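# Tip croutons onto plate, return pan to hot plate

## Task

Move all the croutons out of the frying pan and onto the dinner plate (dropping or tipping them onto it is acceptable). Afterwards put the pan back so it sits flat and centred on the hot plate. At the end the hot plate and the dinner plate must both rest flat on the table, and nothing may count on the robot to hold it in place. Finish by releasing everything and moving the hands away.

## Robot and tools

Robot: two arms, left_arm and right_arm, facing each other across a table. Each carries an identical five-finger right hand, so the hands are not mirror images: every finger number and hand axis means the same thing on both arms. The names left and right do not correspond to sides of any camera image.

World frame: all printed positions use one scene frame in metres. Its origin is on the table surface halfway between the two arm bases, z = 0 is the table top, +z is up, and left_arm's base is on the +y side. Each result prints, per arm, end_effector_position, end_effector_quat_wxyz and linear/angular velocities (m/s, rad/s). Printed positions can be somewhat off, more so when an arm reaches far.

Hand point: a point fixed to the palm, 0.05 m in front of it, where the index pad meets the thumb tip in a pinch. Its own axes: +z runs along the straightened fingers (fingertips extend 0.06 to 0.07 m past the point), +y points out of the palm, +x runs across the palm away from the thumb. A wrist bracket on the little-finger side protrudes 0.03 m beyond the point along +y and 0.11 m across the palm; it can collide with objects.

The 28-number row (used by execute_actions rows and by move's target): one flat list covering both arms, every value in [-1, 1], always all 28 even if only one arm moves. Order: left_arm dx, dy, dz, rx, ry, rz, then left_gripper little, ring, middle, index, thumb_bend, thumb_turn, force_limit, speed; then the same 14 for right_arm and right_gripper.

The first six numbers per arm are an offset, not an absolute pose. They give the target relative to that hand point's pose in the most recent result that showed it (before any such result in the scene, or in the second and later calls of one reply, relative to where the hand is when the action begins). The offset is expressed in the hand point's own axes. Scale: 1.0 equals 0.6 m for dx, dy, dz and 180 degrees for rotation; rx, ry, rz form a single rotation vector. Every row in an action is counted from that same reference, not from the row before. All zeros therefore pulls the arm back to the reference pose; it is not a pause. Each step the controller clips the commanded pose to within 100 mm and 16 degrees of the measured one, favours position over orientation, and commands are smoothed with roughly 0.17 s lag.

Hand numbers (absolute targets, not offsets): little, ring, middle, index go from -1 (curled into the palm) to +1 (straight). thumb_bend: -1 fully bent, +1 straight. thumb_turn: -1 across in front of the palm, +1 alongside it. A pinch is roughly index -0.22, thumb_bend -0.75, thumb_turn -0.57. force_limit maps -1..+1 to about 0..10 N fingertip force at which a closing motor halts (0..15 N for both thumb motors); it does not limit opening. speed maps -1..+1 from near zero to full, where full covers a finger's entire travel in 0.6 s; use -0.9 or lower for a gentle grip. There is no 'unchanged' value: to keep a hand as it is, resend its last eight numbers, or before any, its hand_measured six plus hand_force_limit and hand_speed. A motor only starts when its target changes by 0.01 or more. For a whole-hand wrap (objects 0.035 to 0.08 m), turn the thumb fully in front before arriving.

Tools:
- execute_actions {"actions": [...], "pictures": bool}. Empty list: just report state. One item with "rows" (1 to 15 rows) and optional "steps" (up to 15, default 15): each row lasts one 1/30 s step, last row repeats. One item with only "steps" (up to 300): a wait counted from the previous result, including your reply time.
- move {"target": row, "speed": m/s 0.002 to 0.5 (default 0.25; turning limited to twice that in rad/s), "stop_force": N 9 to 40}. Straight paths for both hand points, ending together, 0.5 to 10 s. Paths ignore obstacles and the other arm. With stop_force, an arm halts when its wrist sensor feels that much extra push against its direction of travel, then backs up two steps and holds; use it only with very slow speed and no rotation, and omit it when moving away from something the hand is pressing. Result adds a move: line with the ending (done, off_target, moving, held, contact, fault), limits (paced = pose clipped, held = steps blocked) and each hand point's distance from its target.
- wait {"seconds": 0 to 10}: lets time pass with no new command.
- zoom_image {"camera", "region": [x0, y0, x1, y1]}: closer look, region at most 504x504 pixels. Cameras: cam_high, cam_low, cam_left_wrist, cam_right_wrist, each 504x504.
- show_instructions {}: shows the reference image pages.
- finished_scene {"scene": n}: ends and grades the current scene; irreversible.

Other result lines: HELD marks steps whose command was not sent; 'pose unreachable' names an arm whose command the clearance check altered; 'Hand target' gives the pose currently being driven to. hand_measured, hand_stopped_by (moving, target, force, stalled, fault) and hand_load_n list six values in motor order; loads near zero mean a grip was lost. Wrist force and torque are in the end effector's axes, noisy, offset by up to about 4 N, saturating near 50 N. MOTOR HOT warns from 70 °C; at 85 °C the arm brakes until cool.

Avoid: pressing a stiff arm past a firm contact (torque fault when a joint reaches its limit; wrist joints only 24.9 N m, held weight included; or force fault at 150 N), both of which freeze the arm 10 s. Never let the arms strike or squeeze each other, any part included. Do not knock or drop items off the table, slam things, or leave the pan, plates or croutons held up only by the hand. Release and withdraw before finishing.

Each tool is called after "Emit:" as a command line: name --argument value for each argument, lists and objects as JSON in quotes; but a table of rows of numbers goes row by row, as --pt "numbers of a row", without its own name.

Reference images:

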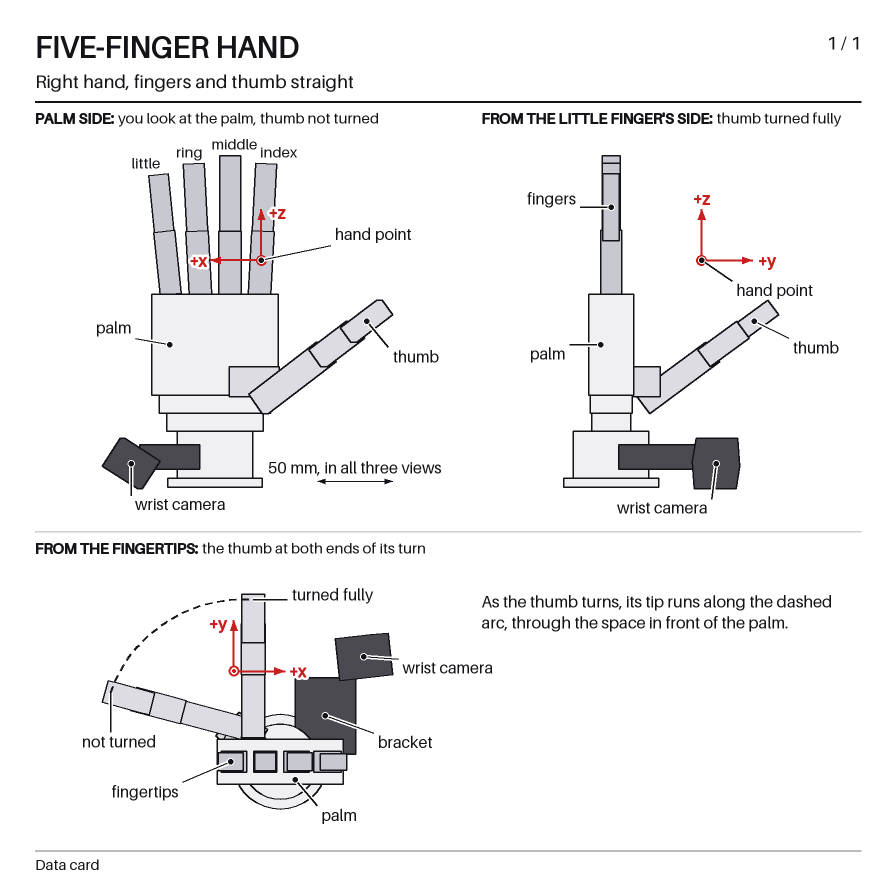

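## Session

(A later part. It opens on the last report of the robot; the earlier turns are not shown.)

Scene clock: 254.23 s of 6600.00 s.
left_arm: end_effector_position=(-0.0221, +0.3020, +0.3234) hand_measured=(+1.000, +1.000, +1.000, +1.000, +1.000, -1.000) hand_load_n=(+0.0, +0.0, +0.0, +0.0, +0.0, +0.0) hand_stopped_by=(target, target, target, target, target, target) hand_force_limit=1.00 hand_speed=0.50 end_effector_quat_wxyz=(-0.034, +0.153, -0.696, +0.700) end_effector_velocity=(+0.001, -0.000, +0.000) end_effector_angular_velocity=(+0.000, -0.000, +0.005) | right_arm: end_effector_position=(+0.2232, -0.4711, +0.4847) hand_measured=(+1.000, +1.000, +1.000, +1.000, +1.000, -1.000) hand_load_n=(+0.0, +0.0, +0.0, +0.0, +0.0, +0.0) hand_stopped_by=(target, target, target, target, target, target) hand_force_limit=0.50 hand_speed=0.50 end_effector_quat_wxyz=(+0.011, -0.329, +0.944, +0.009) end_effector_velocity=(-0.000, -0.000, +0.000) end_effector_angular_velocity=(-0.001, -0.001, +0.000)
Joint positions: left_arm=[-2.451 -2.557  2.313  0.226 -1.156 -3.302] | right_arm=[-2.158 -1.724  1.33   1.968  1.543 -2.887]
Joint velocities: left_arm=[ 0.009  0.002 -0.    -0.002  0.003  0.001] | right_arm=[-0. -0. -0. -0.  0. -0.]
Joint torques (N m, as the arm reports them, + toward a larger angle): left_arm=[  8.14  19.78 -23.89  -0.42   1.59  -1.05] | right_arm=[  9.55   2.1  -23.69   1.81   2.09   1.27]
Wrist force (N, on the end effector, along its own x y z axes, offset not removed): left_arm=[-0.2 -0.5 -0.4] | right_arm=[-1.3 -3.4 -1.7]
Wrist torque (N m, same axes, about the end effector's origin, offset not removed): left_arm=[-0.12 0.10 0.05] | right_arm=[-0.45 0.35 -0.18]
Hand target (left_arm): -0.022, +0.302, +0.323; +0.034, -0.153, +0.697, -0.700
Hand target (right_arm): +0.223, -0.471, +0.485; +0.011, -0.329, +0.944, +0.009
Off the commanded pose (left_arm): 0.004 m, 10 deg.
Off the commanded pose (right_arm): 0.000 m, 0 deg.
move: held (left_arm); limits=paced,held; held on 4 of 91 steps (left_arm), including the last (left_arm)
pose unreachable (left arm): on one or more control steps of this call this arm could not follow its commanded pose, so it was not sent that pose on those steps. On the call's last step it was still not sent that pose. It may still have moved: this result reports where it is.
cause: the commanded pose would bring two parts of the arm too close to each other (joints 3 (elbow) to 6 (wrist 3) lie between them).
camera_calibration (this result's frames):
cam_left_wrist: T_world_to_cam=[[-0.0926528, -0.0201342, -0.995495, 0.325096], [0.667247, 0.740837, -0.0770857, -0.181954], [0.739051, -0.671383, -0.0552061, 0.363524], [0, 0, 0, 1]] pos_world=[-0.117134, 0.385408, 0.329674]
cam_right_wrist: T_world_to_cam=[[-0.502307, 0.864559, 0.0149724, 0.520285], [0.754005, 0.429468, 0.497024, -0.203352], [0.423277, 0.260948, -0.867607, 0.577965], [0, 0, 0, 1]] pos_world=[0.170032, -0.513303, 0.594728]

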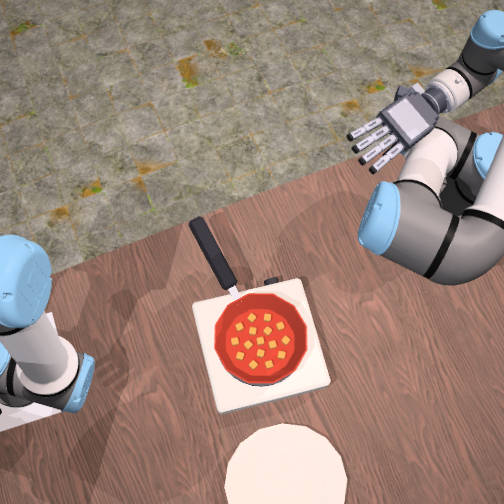

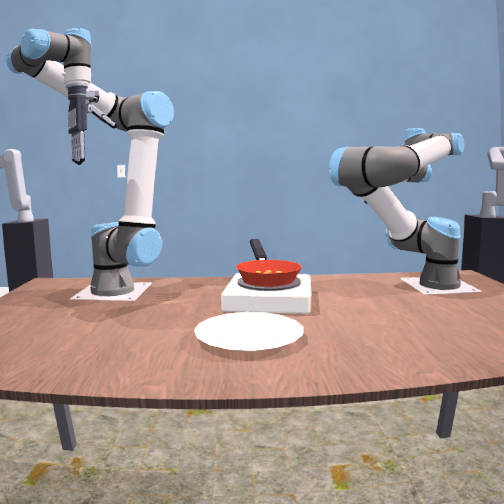

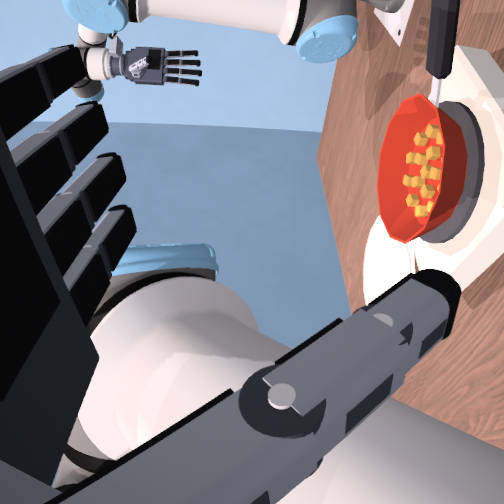

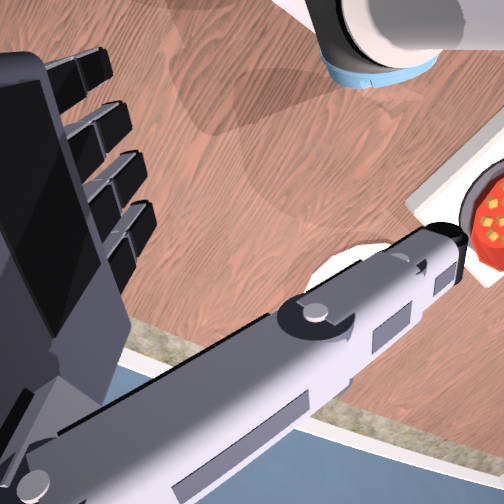

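Emit:
move --target '[0,0,0,0,0,0,1,1,1,1,1,-1,1,0.5, -0.202,0.871,0.5,0.0395,0.0917,0.1727,1,1,1,1,1,-1,0.5,0.5]' --speed 0.3

Emit:
zoom_image --camera "cam_high" --region '[120, 150, 360, 390]'

Emit:
zoom_image --camera "cam_low" --region '[170, 150, 350, 310]'

Scene clock: 269.60 s of 6600.00 s.
left_arm: end_effector_position=(-0.0221, +0.3020, +0.3234) hand_measured=(+1.000, +1.000, +1.000, +1.000, +1.000, -1.000) hand_load_n=(+0.0, +0.0, +0.0, +0.0, +0.0, +0.0) hand_stopped_by=(target, target, target, target, target, target) hand_force_limit=1.00 hand_speed=0.50 end_effector_quat_wxyz=(-0.034, +0.153, -0.696, +0.700) end_effector_velocity=(+0.000, -0.000, -0.000) end_effector_angular_velocity=(+0.001, +0.001, +0.000) | right_arm: end_effector_position=(-0.0024, +0.0192, +0.1916) hand_measured=(+1.000, +1.000, +1.000, +1.000, +1.000, -1.000) hand_load_n=(+0.0, +0.0, +0.0, +0.0, +0.0, +0.0) hand_stopped_by=(target, target, target, target, target, target) hand_force_limit=0.50 hand_speed=0.50 end_effector_quat_wxyz=(-0.106, -0.062, +0.988, -0.095) end_effector_velocity=(+0.000, +0.002, -0.000) end_effector_angular_velocity=(-0.003, -0.003, -0.003)
Joint positions: left_arm=[-2.451 -2.557  2.313  0.226 -1.156 -3.302] | right_arm=[-0.249 -0.977  1.211  1.592  1.442 -0.449]
Joint velocities: left_arm=[ 0.    -0.001 -0.    -0.     0.    -0.   ] | right_arm=[ 0.003  0.008 -0.012  0.005  0.002  0.007]
Joint torques (N m, as the arm reports them, + toward a larger angle): left_arm=[ -7.71  10.07 -10.19   3.01  -1.88  -1.99] | right_arm=[ 13.31 -28.91 -26.99   3.66  -3.03   1.46]
Wrist force (N, on the end effector, along its own x y z axes, offset not removed): left_arm=[1.8 -0.4 -0.6] | right_arm=[3.2 -5.0 -1.4]
Wrist torque (N m, same axes, about the end effector's origin, offset not removed): left_arm=[-0.12 -0.09 0.19] | right_arm=[-0.59 -0.07 0.30]
Hand target (left_arm): -0.022, +0.302, +0.323; +0.034, -0.153, +0.696, -0.700
Hand target (right_arm): -0.002, +0.020, +0.191; -0.106, -0.062, +0.988, -0.095
Off the commanded pose (left_arm): 0.000 m, 0 deg.
Off the commanded pose (right_arm): 0.002 m, 0 deg.
After step 90, 9.53 s passed at rest.
move: done
camera_calibration (this result's frames):
cam_left_wrist: T_world_to_cam=[[-0.0926526, -0.0201341, -0.995495, 0.325096], [0.667247, 0.740837, -0.0770855, -0.181954], [0.739052, -0.671383, -0.0552061, 0.363524], [0, 0, 0, 1]] pos_world=[-0.117134, 0.385408, 0.329674]
cam_right_wrist: T_world_to_cam=[[-0.000194464, 0.979352, -0.202164, 0.0280612], [0.956297, 0.0592945, 0.286323, -0.0501942], [0.292398, -0.193273, -0.936562, 0.312863], [0, 0, 0, 1]] pos_world=[-0.0434745, 0.0359625, 0.31306]

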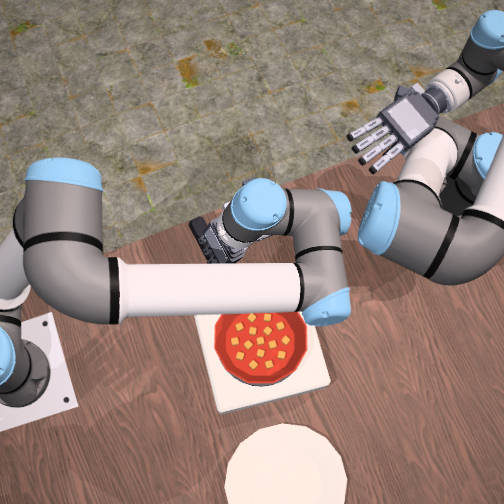

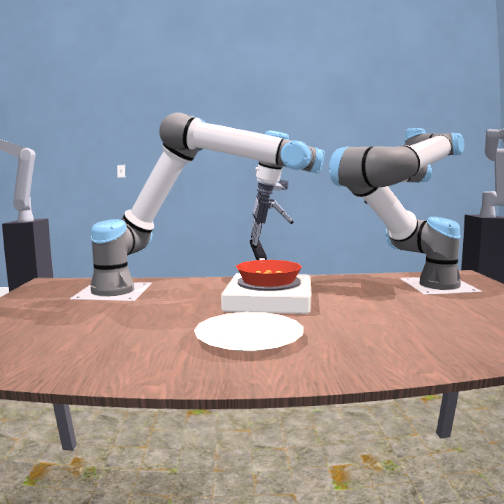

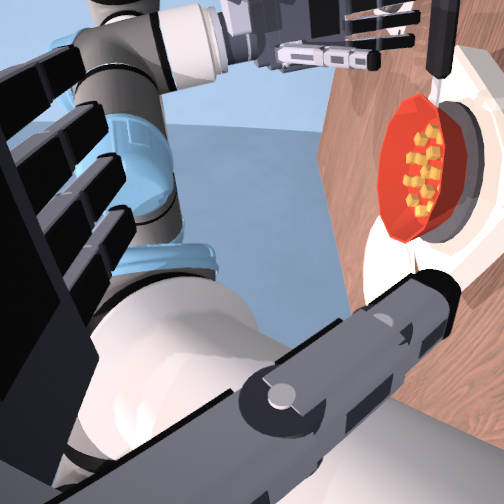

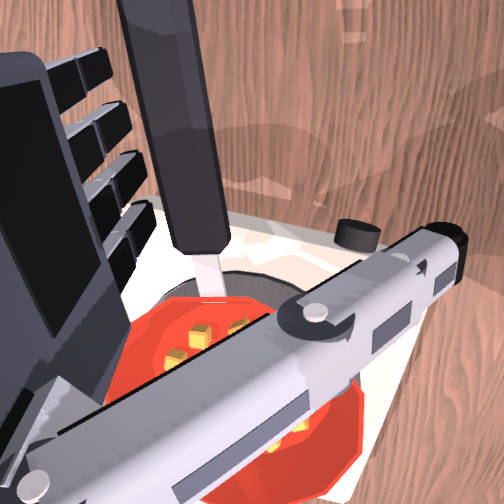

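Region (120, 150, 360, 390) of cam_high's 504x504 image, scaled by 2.100, with more detail than that image has.

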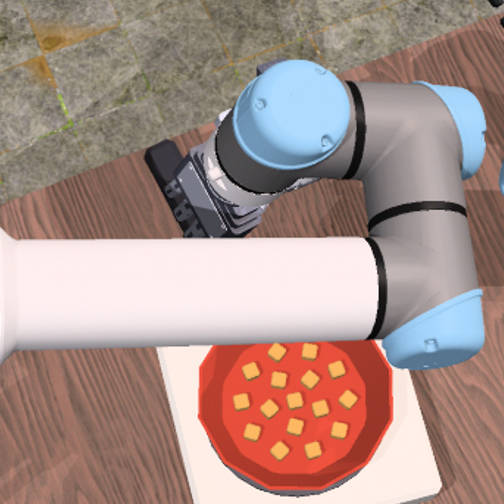

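Region (170, 150, 350, 310) of cam_low's 504x504 image, scaled by 2.800, with more detail than that image has.

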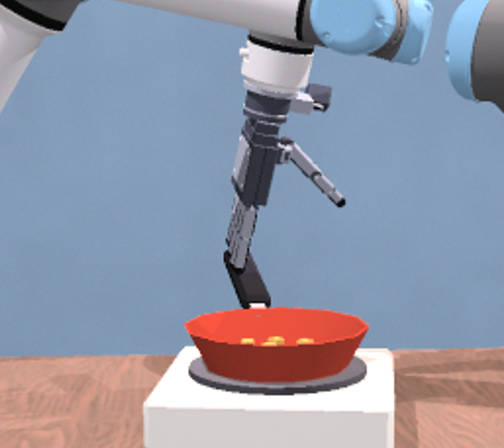

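Emit:
move --target '[0,0,0,0,0,0,1,1,1,1,1,-1,1,0.5, 0.02,-0.195,0.039,0,0,0,1,1,1,1,1,-1,0.5,0.5]'

Emit:
move --target '[0.4,-0.06,-0.365,0,0,0,1,1,1,1,1,-1,1,0.5, 0,0,0,0,0,0,1,1,1,1,1,-1,0.5,0.5]' --speed 0.15

Scene clock: 283.40 s of 6600.00 s.
left_arm: end_effector_position=(-0.0221, +0.3020, +0.3234) hand_measured=(+1.000, +1.000, +1.000, +1.000, +1.000, -1.000) hand_load_n=(+0.0, +0.0, +0.0, +0.0, +0.0, +0.0) hand_stopped_by=(target, target, target, target, target, target) hand_force_limit=1.00 hand_speed=0.50 end_effector_quat_wxyz=(-0.034, +0.153, -0.696, +0.700) end_effector_velocity=(+0.000, -0.000, -0.000) end_effector_angular_velocity=(-0.002, -0.002, -0.000) | right_arm: end_effector_position=(-0.0021, -0.1003, +0.1919) hand_measured=(+1.000, +1.000, +1.000, +1.000, +1.000, -1.000) hand_load_n=(+0.0, +0.0, +0.0, +0.0, +0.0, +0.0) hand_stopped_by=(target, target, target, target, target, target) hand_force_limit=0.50 hand_speed=0.50 end_effector_quat_wxyz=(-0.106, -0.062, +0.988, -0.095) end_effector_velocity=(-0.000, -0.002, +0.000) end_effector_angular_velocity=(+0.003, +0.001, +0.000)
Joint positions: left_arm=[-2.451 -2.557  2.313  0.226 -1.156 -3.302] | right_arm=[-0.339 -1.26   1.636  1.461  1.465 -0.537]
Joint velocities: left_arm=[-0.    -0.001  0.003  0.001  0.     0.001] | right_arm=[-0.003 -0.006  0.008 -0.003 -0.001 -0.004]
Joint torques (N m, as the arm reports them, + toward a larger angle): left_arm=[ -7.6   10.17 -10.85   2.96  -1.85  -2.07] | right_arm=[-10.6  -40.41  -7.67   0.99   2.06  -1.8 ]
Wrist force (N, on the end effector, along its own x y z axes, offset not removed): left_arm=[1.3 -1.2 -1.3] | right_arm=[1.8 -0.9 -1.6]
Wrist torque (N m, same axes, about the end effector's origin, offset not removed): left_arm=[-0.26 -0.12 0.09] | right_arm=[0.05 -0.10 0.36]
Hand target (left_arm): -0.022, +0.302, +0.323; +0.034, -0.153, +0.696, -0.700
Hand target (right_arm): -0.002, -0.101, +0.192; -0.106, -0.062, +0.988, -0.094
Off the commanded pose (left_arm): 0.000 m, 0 deg.
Off the commanded pose (right_arm): 0.000 m, 0 deg.
After step 90, 9.60 s passed at rest.
move: done
camera_calibration (this result's frames):
cam_left_wrist: T_world_to_cam=[[-0.0926528, -0.0201344, -0.995495, 0.325096], [0.667247, 0.740837, -0.0770859, -0.181954], [0.739052, -0.671383, -0.055206, 0.363524], [0, 0, 0, 1]] pos_world=[-0.117134, 0.385408, 0.329674]
cam_right_wrist: T_world_to_cam=[[-0.000193226, 0.979323, -0.202304, 0.145263], [0.956315, 0.0593222, 0.286256, -0.0434815], [0.292338, -0.193411, -0.936552, 0.28999], [0, 0, 0, 1]] pos_world=[-0.0431652, -0.0835922, 0.313425]

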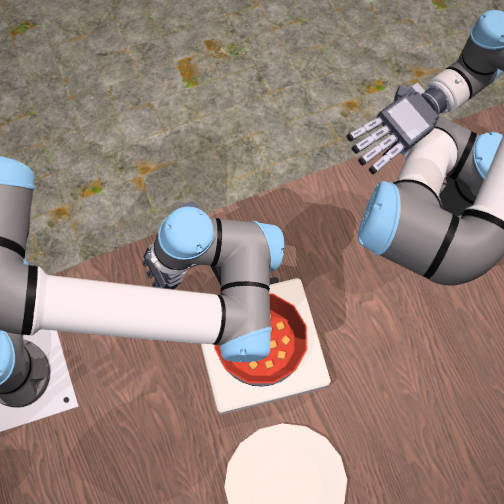

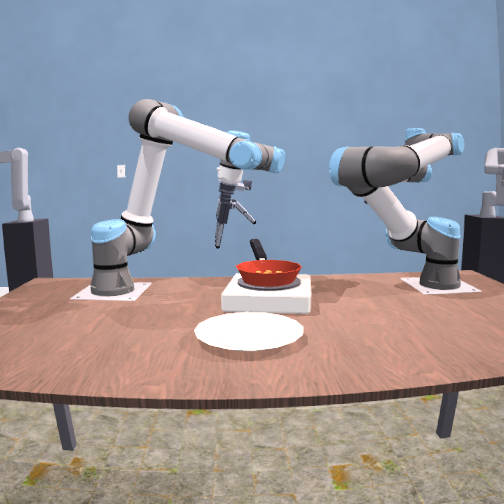

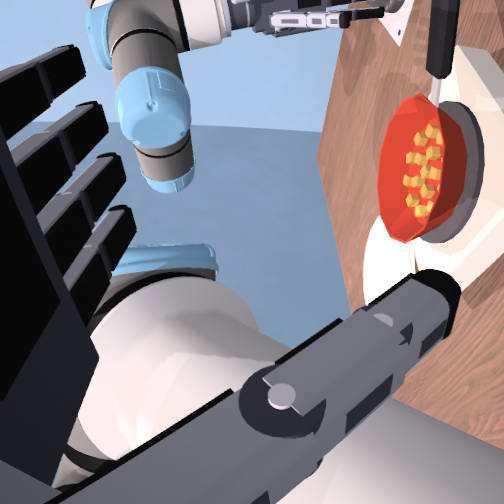

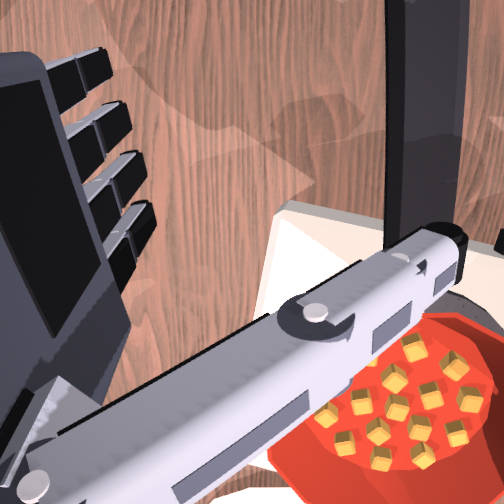

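Scene clock: 286.20 s of 6600.00 s.
left_arm: end_effector_position=(-0.3016, +0.4516, +0.4022) hand_measured=(+1.000, +1.000, +1.000, +1.000, +1.000, -1.000) hand_load_n=(+0.0, +0.0, +0.0, +0.0, +0.0, +0.0) hand_stopped_by=(target, target, target, target, target, target) hand_force_limit=1.00 hand_speed=0.50 end_effector_quat_wxyz=(-0.034, +0.153, -0.696, +0.700) end_effector_velocity=(-0.003, +0.001, +0.001) end_effector_angular_velocity=(-0.001, +0.001, -0.001) | right_arm: end_effector_position=(-0.0021, -0.1003, +0.1919) hand_measured=(+1.000, +1.000, +1.000, +1.000, +1.000, -1.000) hand_load_n=(+0.0, +0.0, +0.0, +0.0, +0.0, +0.0) hand_stopped_by=(target, target, target, target, target, target) hand_force_limit=0.50 hand_speed=0.50 end_effector_quat_wxyz=(-0.106, -0.062, +0.988, -0.095) end_effector_velocity=(+0.000, -0.000, -0.001) end_effector_angular_velocity=(-0.002, +0.000, -0.000)
Joint positions: left_arm=[-2.106 -1.585  1.628 -0.066 -0.81  -3.293] | right_arm=[-0.339 -1.26   1.636  1.461  1.465 -0.537]
Joint velocities: left_arm=[ 0.001  0.007 -0.01   0.003  0.002 -0.002] | right_arm=[-0.001  0.001  0.     0.     0.001 -0.   ]
Joint torques (N m, as the arm reports them, + toward a larger angle): left_arm=[  7.46  -9.38 -24.88   2.74   1.75   1.91] | right_arm=[ 13.2  -16.62 -27.32   3.73   1.72   1.35]
Wrist force (N, on the end effector, along its own x y z axes, offset not removed): left_arm=[1.6 -0.8 -1.8] | right_arm=[-1.2 -3.2 0.9]
Wrist torque (N m, same axes, about the end effector's origin, offset not removed): left_arm=[-0.12 -0.08 0.05] | right_arm=[-0.76 0.07 0.13]
Hand target (left_arm): -0.302, +0.452, +0.402; +0.034, -0.153, +0.696, -0.700
Hand target (right_arm): -0.002, -0.100, +0.192; -0.106, -0.062, +0.988, -0.095
Off the commanded pose (left_arm): 0.001 m, 0 deg.
Off the commanded pose (right_arm): 0.000 m, 0 deg.
move: done
camera_calibration (this result's frames):
cam_left_wrist: T_world_to_cam=[[-0.0927436, -0.0201789, -0.995486, 0.380684], [0.667319, 0.740762, -0.0771857, -0.10011], [0.738975, -0.671465, -0.0552351, 0.674909], [0, 0, 0, 1]] pos_world=[-0.39663, 0.535017, 0.408517]
cam_right_wrist: T_world_to_cam=[[-0.000193351, 0.979323, -0.202304, 0.145263], [0.956315, 0.0593223, 0.286256, -0.0434814], [0.292338, -0.193411, -0.936552, 0.28999], [0, 0, 0, 1]] pos_world=[-0.0431652, -0.0835922, 0.313425]

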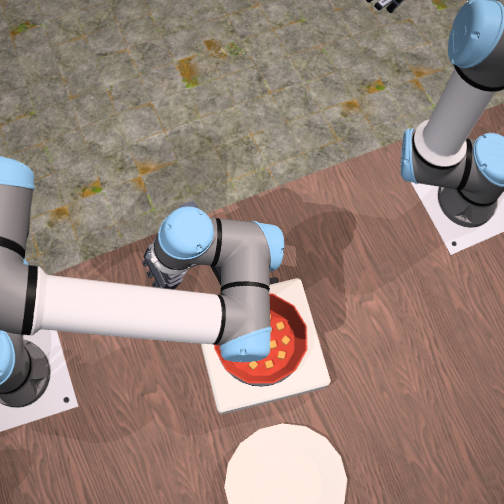

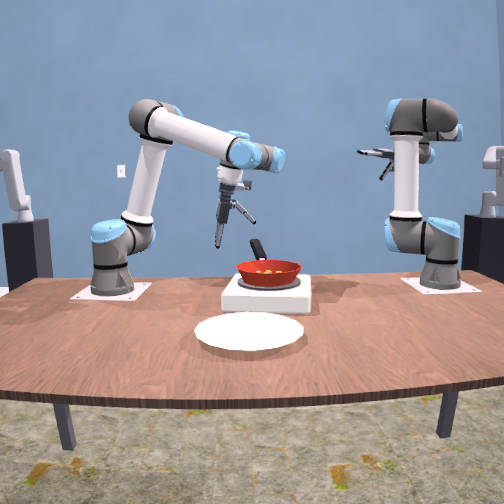

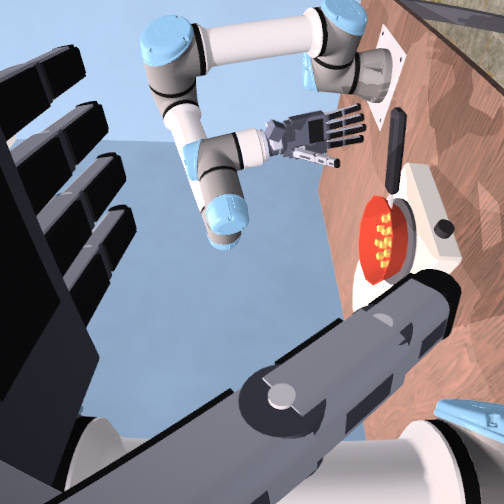

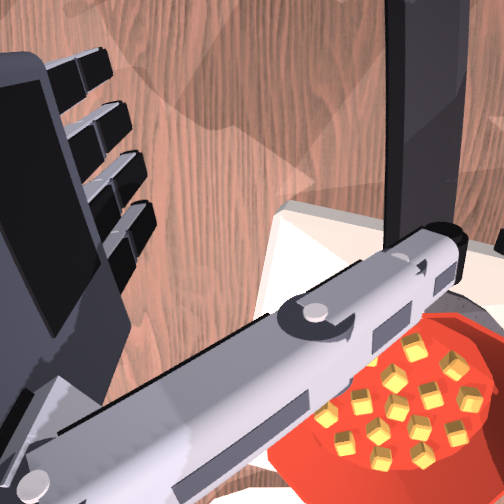

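Emit:
move --target '[0,0,0,0,0,0,1,1,1,1,1,-1,1,0.5, -0.02,0.195,-0.039,0,0,0,1,1,1,1,1,-1,0.5,0.5]'

Emit:
move --target '[0,0,0,0,0,0,1,1,1,1,1,-1,1,0.5, 0,0,0.14,0,0,0,1,1,1,1,1,-1,0.5,0.5]' --speed 0.05

Emit:
zoom_image --camera "cam_low" --region '[170, 150, 350, 310]'

Scene clock: 294.40 s of 6600.00 s.
left_arm: end_effector_position=(-0.3016, +0.4516, +0.4022) hand_measured=(+1.000, +1.000, +1.000, +1.000, +1.000, -1.000) hand_load_n=(+0.0, +0.0, +0.0, +0.0, +0.0, +0.0) hand_stopped_by=(target, target, target, target, target, target) hand_force_limit=1.00 hand_speed=0.50 end_effector_quat_wxyz=(-0.034, +0.153, -0.696, +0.700) end_effector_velocity=(-0.000, +0.000, +0.000) end_effector_angular_velocity=(+0.001, +0.000, -0.002) | right_arm: end_effector_position=(-0.0025, +0.0192, +0.1915) hand_measured=(+1.000, +1.000, +1.000, +1.000, +1.000, -1.000) hand_load_n=(+0.0, +0.0, +0.0, +0.0, +0.0, +0.0) hand_stopped_by=(target, target, target, target, target, target) hand_force_limit=0.50 hand_speed=0.50 end_effector_quat_wxyz=(-0.106, -0.062, +0.988, -0.094) end_effector_velocity=(+0.001, +0.003, -0.000) end_effector_angular_velocity=(-0.004, -0.001, -0.002)
Joint positions: left_arm=[-2.106 -1.585  1.628 -0.066 -0.81  -3.293] | right_arm=[-0.249 -0.977  1.212  1.592  1.442 -0.449]
Joint velocities: left_arm=[-0.001 -0.001 -0.    -0.     0.     0.001] | right_arm=[ 0.001  0.009 -0.014  0.007  0.001  0.003]
Joint torques (N m, as the arm reports them, + toward a larger angle): left_arm=[ -7.92 -24.34 -11.76  -0.93   0.31   1.6 ] | right_arm=[ 12.17 -29.28 -28.73   3.82   2.53   1.63]
Wrist force (N, on the end effector, along its own x y z axes, offset not removed): left_arm=[0.8 0.3 -0.9] | right_arm=[0.5 -3.5 -1.5]
Wrist torque (N m, same axes, about the end effector's origin, offset not removed): left_arm=[0.00 -0.03 0.15] | right_arm=[-0.55 -0.16 0.00]
Hand target (left_arm): -0.302, +0.452, +0.402; +0.034, -0.153, +0.696, -0.700
Hand target (right_arm): -0.002, +0.020, +0.192; -0.106, -0.062, +0.988, -0.095
Off the commanded pose (left_arm): 0.000 m, 0 deg.
Off the commanded pose (right_arm): 0.000 m, 0 deg.
After step 90, 4.00 s passed at rest.
move: done
camera_calibration (this result's frames):
cam_left_wrist: T_world_to_cam=[[-0.0927434, -0.0201798, -0.995486, 0.380684], [0.667317, 0.740764, -0.0771861, -0.100101], [0.738977, -0.671463, -0.0552346, 0.674903], [0, 0, 0, 1]] pos_world=[-0.396633, 0.535006, 0.408517]
cam_right_wrist: T_world_to_cam=[[-0.000172223, 0.979367, -0.202089, 0.0280745], [0.956287, 0.0592583, 0.286363, -0.0501247], [0.29243, -0.193206, -0.936566, 0.312784], [0, 0, 0, 1]] pos_world=[-0.0435291, 0.0359068, 0.31297]

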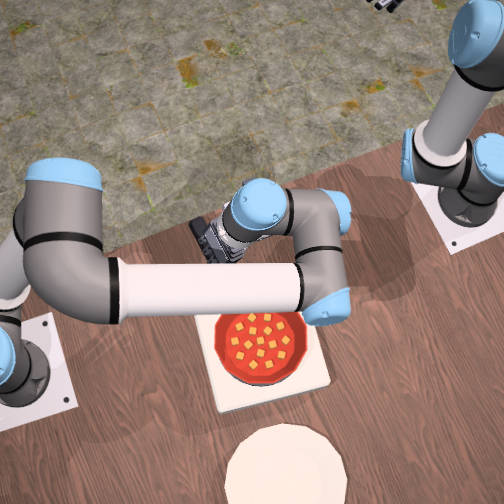

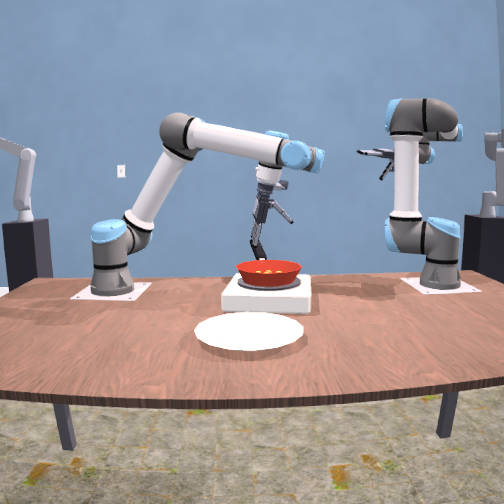

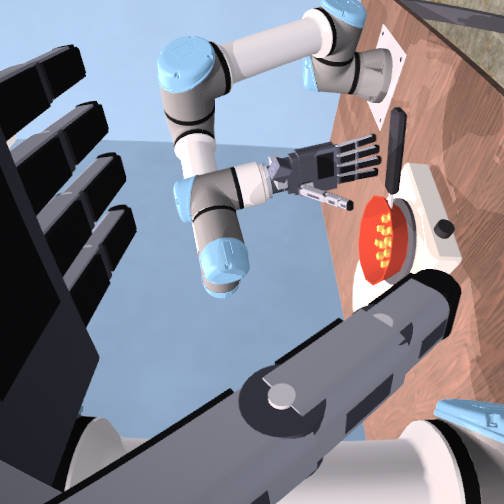

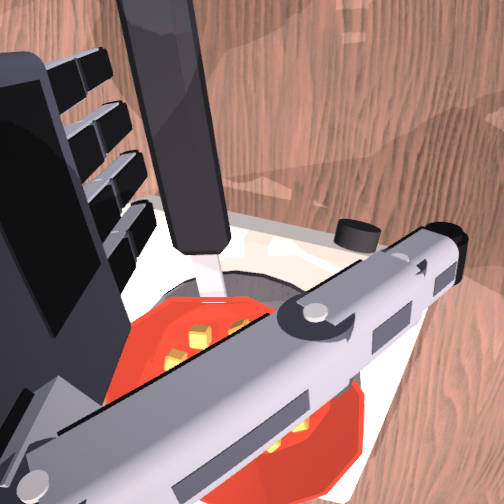

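Scene clock: 296.50 s of 6600.00 s.
left_arm: end_effector_position=(-0.3016, +0.4516, +0.4022) hand_measured=(+1.000, +1.000, +1.000, +1.000, +1.000, -1.000) hand_load_n=(+0.0, +0.0, +0.0, +0.0, +0.0, +0.0) hand_stopped_by=(target, target, target, target, target, target) hand_force_limit=1.00 hand_speed=0.50 end_effector_quat_wxyz=(-0.034, +0.153, -0.696, +0.700) end_effector_velocity=(+0.001, -0.000, +0.001) end_effector_angular_velocity=(+0.002, +0.003, +0.002) | right_arm: end_effector_position=(-0.0189, +0.0025, +0.1112) hand_measured=(+1.000, +1.000, +1.000, +1.000, +1.000, -1.000) hand_load_n=(+0.0, +0.0, +0.0, +0.0, +0.0, +0.0) hand_stopped_by=(target, target, target, target, target, target) hand_force_limit=0.50 hand_speed=0.50 end_effector_quat_wxyz=(-0.106, -0.062, +0.988, -0.095) end_effector_velocity=(-0.000, -0.001, -0.002) end_effector_angular_velocity=(-0.000, -0.000, -0.002)
Joint positions: left_arm=[-2.106 -1.585  1.628 -0.066 -0.81  -3.293] | right_arm=[-0.228 -0.954  1.39   1.388  1.437 -0.428]
Joint velocities: left_arm=[ 0.001 -0.002 -0.001  0.    -0.001 -0.001] | right_arm=[ 0.     0.001  0.005 -0.006 -0.     0.002]
Joint torques (N m, as the arm reports them, + toward a larger angle): left_arm=[ -5.66 -24.12 -12.09  -0.91   0.23   1.59] | right_arm=[ 13.81 -28.5   -4.27   0.75  -3.14   1.29]
Wrist force (N, on the end effector, along its own x y z axes, offset not removed): left_arm=[1.4 -0.7 -1.4] | right_arm=[1.3 2.6 -3.3]
Wrist torque (N m, same axes, about the end effector's origin, offset not removed): left_arm=[-0.05 -0.12 0.06] | right_arm=[0.41 -0.04 0.12]
Hand target (left_arm): -0.302, +0.452, +0.402; +0.034, -0.153, +0.696, -0.700
Hand target (right_arm): -0.019, +0.002, +0.111; -0.106, -0.062, +0.988, -0.095
Off the commanded pose (left_arm): 0.000 m, 0 deg.
Off the commanded pose (right_arm): 0.000 m, 0 deg.
move: done
camera_calibration (this result's frames):
cam_left_wrist: T_world_to_cam=[[-0.0927437, -0.0201791, -0.995486, 0.380684], [0.667321, 0.74076, -0.0771862, -0.100099], [0.738973, -0.671467, -0.0552348, 0.674906], [0, 0, 0, 1]] pos_world=[-0.396633, 0.535008, 0.408517]
cam_right_wrist: T_world_to_cam=[[-0.000175674, 0.979354, -0.202154, 0.0281508], [0.956278, 0.0592864, 0.286387, -0.0103862], [0.292459, -0.193265, -0.936545, 0.239156], [0, 0, 0, 1]] pos_world=[-0.0600062, 0.0192667, 0.232645]

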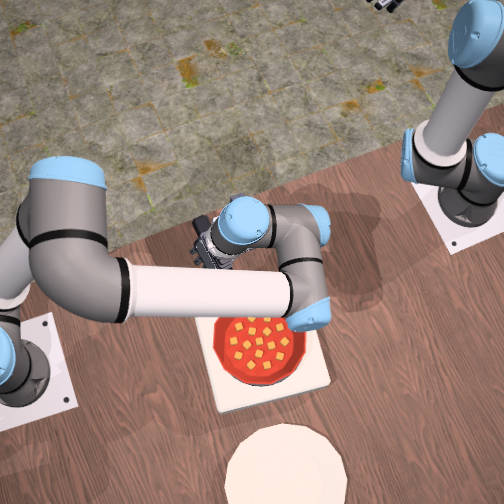

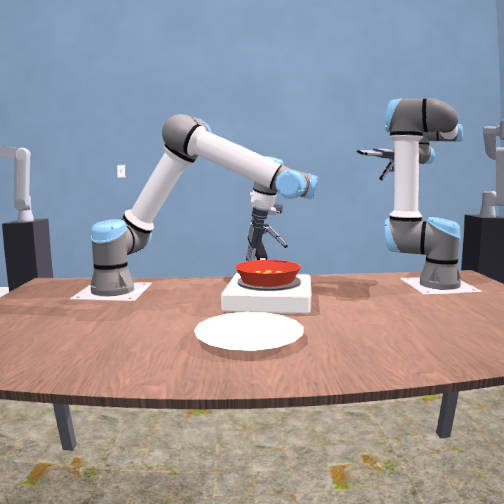

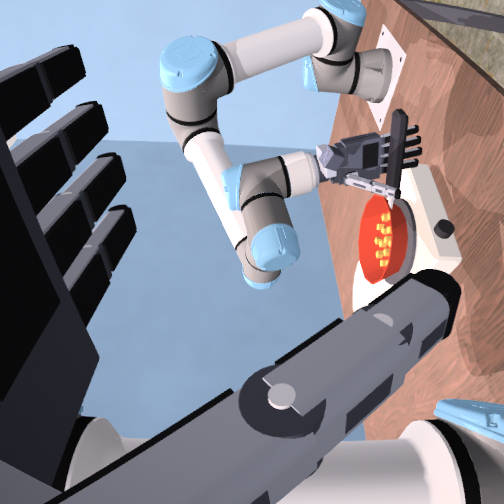

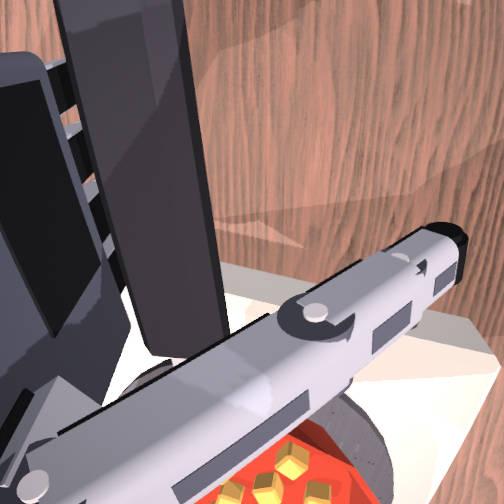

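Region (170, 150, 350, 310) of cam_low's 504x504 image, scaled by 2.800, with more detail than that image has.

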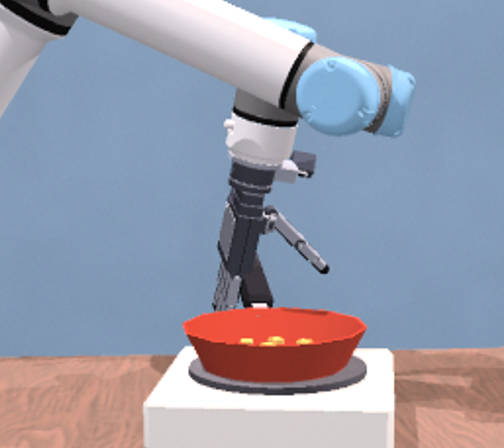

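Emit:
move --target '[0,0,0,0,0,0,1,1,1,1,1,-1,1,0.5, 0,0.005,0.075,0,0,0,1,1,1,1,1,-1,0.5,0.5]' --speed 0.04

Emit:
move --target '[0,0,0,0,0,0,1,1,1,1,1,-1,1,0.5, 0,0,0,0,0,0,-1,-1,-1,-1,1,-1,1,-0.4]'

Emit:
zoom_image --camera "cam_low" --region '[170, 150, 350, 310]'

Scene clock: 301.83 s of 6600.00 s.
left_arm: end_effector_position=(-0.3016, +0.4516, +0.4022) hand_measured=(+1.000, +1.000, +1.000, +1.000, +1.000, -1.000) hand_load_n=(+0.0, +0.0, +0.0, +0.0, +0.0, +0.0) hand_stopped_by=(target, target, target, target, target, target) hand_force_limit=1.00 hand_speed=0.50 end_effector_quat_wxyz=(-0.034, +0.153, -0.696, +0.700) end_effector_velocity=(-0.000, +0.001, -0.000) end_effector_angular_velocity=(-0.001, -0.003, -0.004) | right_arm: end_effector_position=(-0.0282, -0.0035, +0.0678) hand_measured=(+1.000, +1.000, +1.000, +1.000, +1.000, -1.000) hand_load_n=(+0.0, +0.0, +0.0, +0.0, +0.0, +0.0) hand_stopped_by=(target, target, target, target, target, target) hand_force_limit=0.50 hand_speed=0.50 end_effector_quat_wxyz=(-0.106, -0.062, +0.988, -0.095) end_effector_velocity=(-0.000, -0.000, -0.003) end_effector_angular_velocity=(+0.000, -0.000, -0.000)
Joint positions: left_arm=[-2.106 -1.585  1.628 -0.066 -0.81  -3.293] | right_arm=[-0.214 -0.919  1.455  1.286  1.433 -0.414]
Joint velocities: left_arm=[-0.004  0.     0.001 -0.     0.     0.002] | right_arm=[ 0.001  0.003  0.003 -0.006 -0.     0.001]
Joint torques (N m, as the arm reports them, + toward a larger angle): left_arm=[ -2.4  -24.24 -12.77  -0.66   0.21   1.67] | right_arm=[ 13.34 -27.79  -3.19   0.26  -2.78   1.37]
Wrist force (N, on the end effector, along its own x y z axes, offset not removed): left_arm=[1.4 0.6 -1.2] | right_arm=[0.3 0.9 0.3]
Wrist torque (N m, same axes, about the end effector's origin, offset not removed): left_arm=[0.06 -0.07 0.15] | right_arm=[0.03 0.11 0.25]
Hand target (left_arm): -0.302, +0.452, +0.402; +0.034, -0.153, +0.696, -0.700
Hand target (right_arm): -0.028, -0.003, +0.067; -0.106, -0.062, +0.988, -0.095
Off the commanded pose (left_arm): 0.000 m, 0 deg.
Off the commanded pose (right_arm): 0.000 m, 0 deg.
After step 90, 0.80 s passed at rest.
move: done
camera_calibration (this result's frames):
cam_left_wrist: T_world_to_cam=[[-0.0927436, -0.0201792, -0.995486, 0.380684], [0.667321, 0.74076, -0.0771862, -0.100099], [0.738973, -0.671467, -0.0552347, 0.674906], [0, 0, 0, 1]] pos_world=[-0.396633, 0.535008, 0.408517]
cam_right_wrist: T_world_to_cam=[[-0.000178914, 0.979345, -0.202195, 0.0252466], [0.956272, 0.0593052, 0.286402, 0.0112055], [0.292478, -0.193303, -0.936531, 0.200056], [0, 0, 0, 1]] pos_world=[-0.0692229, 0.0132816, 0.189254]

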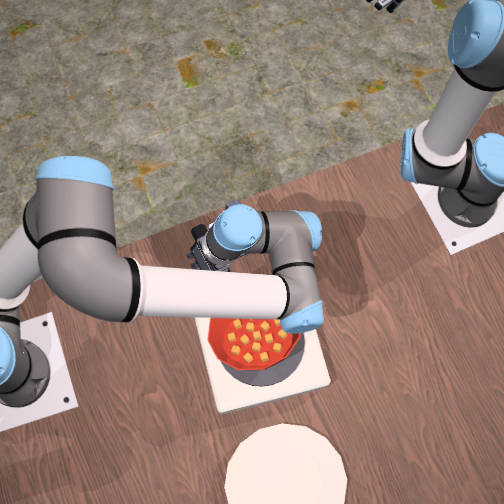

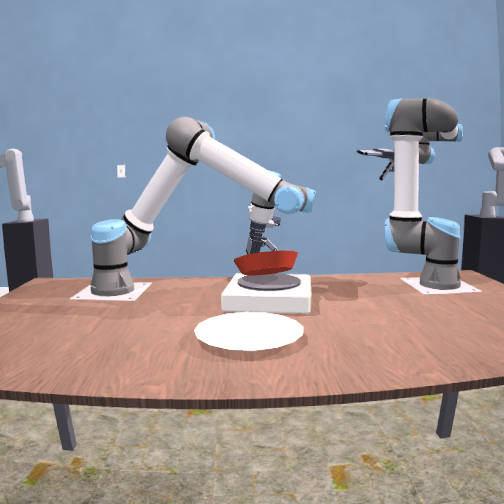

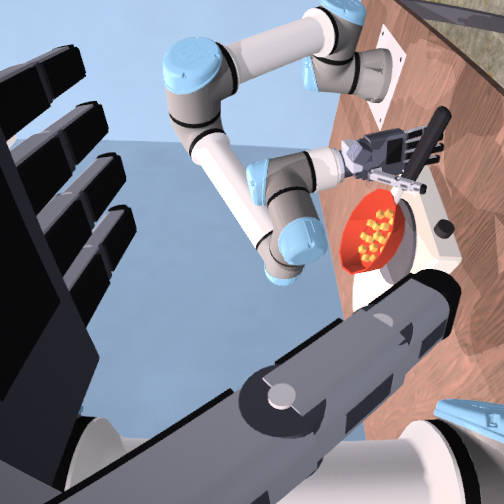

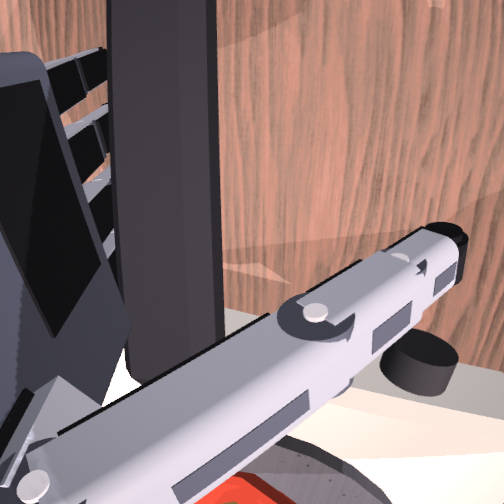

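Scene clock: 304.10 s of 6600.00 s.
left_arm: end_effector_position=(-0.3016, +0.4516, +0.4022) hand_measured=(+1.000, +1.000, +1.000, +1.000, +1.000, -1.000) hand_load_n=(+0.0, +0.0, +0.0, +0.0, +0.0, +0.0) hand_stopped_by=(target, target, target, target, target, target) hand_force_limit=1.00 hand_speed=0.50 end_effector_quat_wxyz=(-0.034, +0.153, -0.696, +0.700) end_effector_velocity=(-0.000, -0.000, +0.000) end_effector_angular_velocity=(+0.001, +0.002, -0.002) | right_arm: end_effector_position=(-0.0282, -0.0034, +0.0678) hand_measured=(-1.000, -0.996, -0.940, -0.998, +1.000, -1.000) hand_load_n=(+0.0, +9.5, +6.5, +7.5, +0.5, +1.5) hand_stopped_by=(target, force, force, target, target, target) hand_force_limit=1.00 hand_speed=-0.40 end_effector_quat_wxyz=(-0.106, -0.062, +0.988, -0.095) end_effector_velocity=(+0.000, -0.000, +0.000) end_effector_angular_velocity=(-0.000, +0.000, -0.001)
Joint positions: left_arm=[-2.106 -1.585  1.628 -0.066 -0.81  -3.293] | right_arm=[-0.214 -0.919  1.455  1.286  1.433 -0.414]
Joint velocities: left_arm=[-0.    -0.002 -0.    -0.001  0.002  0.   ] | right_arm=[-0.    -0.     0.     0.    -0.     0.001]
Joint torques (N m, as the arm reports them, + toward a larger angle): left_arm=[ -2.47 -23.9  -13.13  -0.74   0.15   1.6 ] | right_arm=[ -8.38 -51.67  -8.07   2.13  -1.41  -1.88]
Wrist force (N, on the end effector, along its own x y z axes, offset not removed): left_arm=[1.3 -2.3 -0.4] | right_arm=[1.4 -2.1 -8.0]
Wrist torque (N m, same axes, about the end effector's origin, offset not removed): left_arm=[-0.41 -0.07 0.04] | right_arm=[0.47 -0.11 1.11]
Hand target (left_arm): -0.302, +0.452, +0.402; +0.034, -0.153, +0.696, -0.700
Hand target (right_arm): -0.028, -0.003, +0.068; -0.106, -0.062, +0.988, -0.095
Off the commanded pose (left_arm): 0.000 m, 0 deg.
Off the commanded pose (right_arm): 0.000 m, 0 deg.
move: done
camera_calibration (this result's frames):
cam_left_wrist: T_world_to_cam=[[-0.0927437, -0.0201791, -0.995486, 0.380684], [0.667321, 0.74076, -0.0771862, -0.100099], [0.738973, -0.671467, -0.0552348, 0.674906], [0, 0, 0, 1]] pos_world=[-0.396633, 0.535008, 0.408517]
cam_right_wrist: T_world_to_cam=[[-0.000204964, 0.979353, -0.202156, 0.0252283], [0.95627, 0.0593198, 0.286407, 0.011217], [0.292486, -0.193257, -0.936538, 0.200061], [0, 0, 0, 1]] pos_world=[-0.0692363, 0.0132903, 0.189252]

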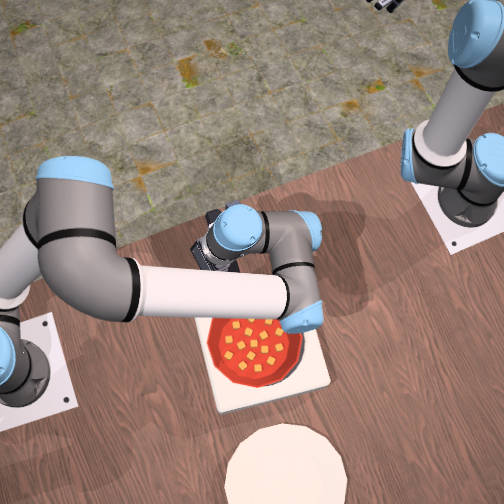

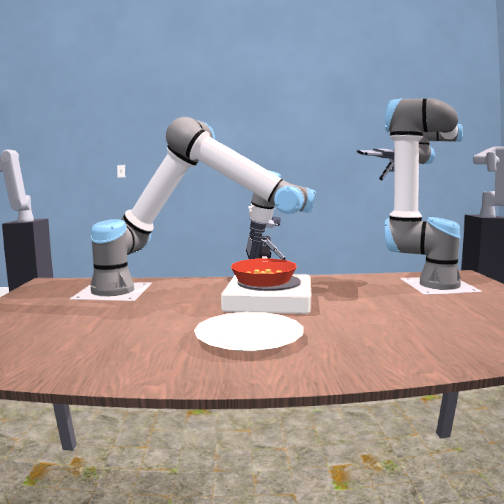

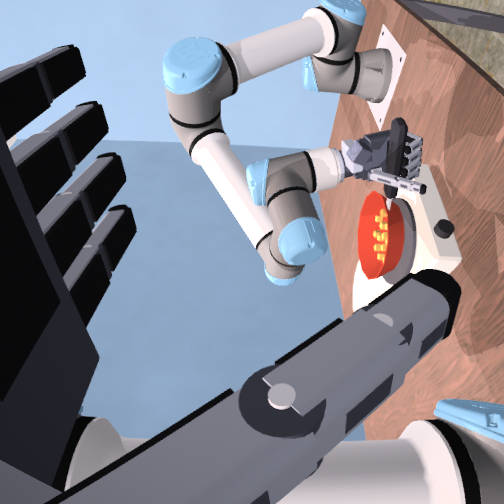

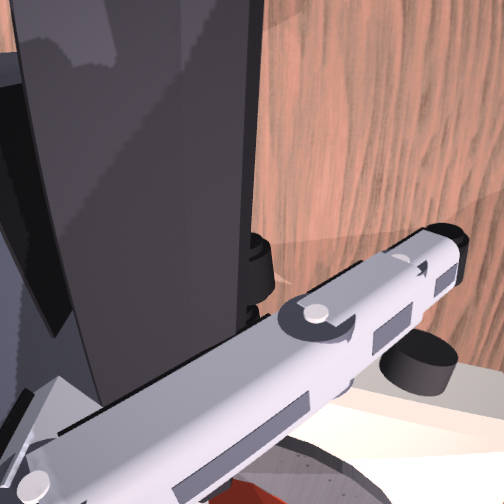

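Region (170, 150, 350, 310) of cam_low's 504x504 image, scaled by 2.800, with more detail than that image has.

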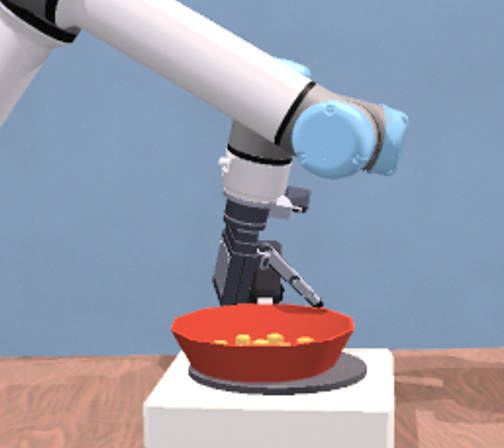

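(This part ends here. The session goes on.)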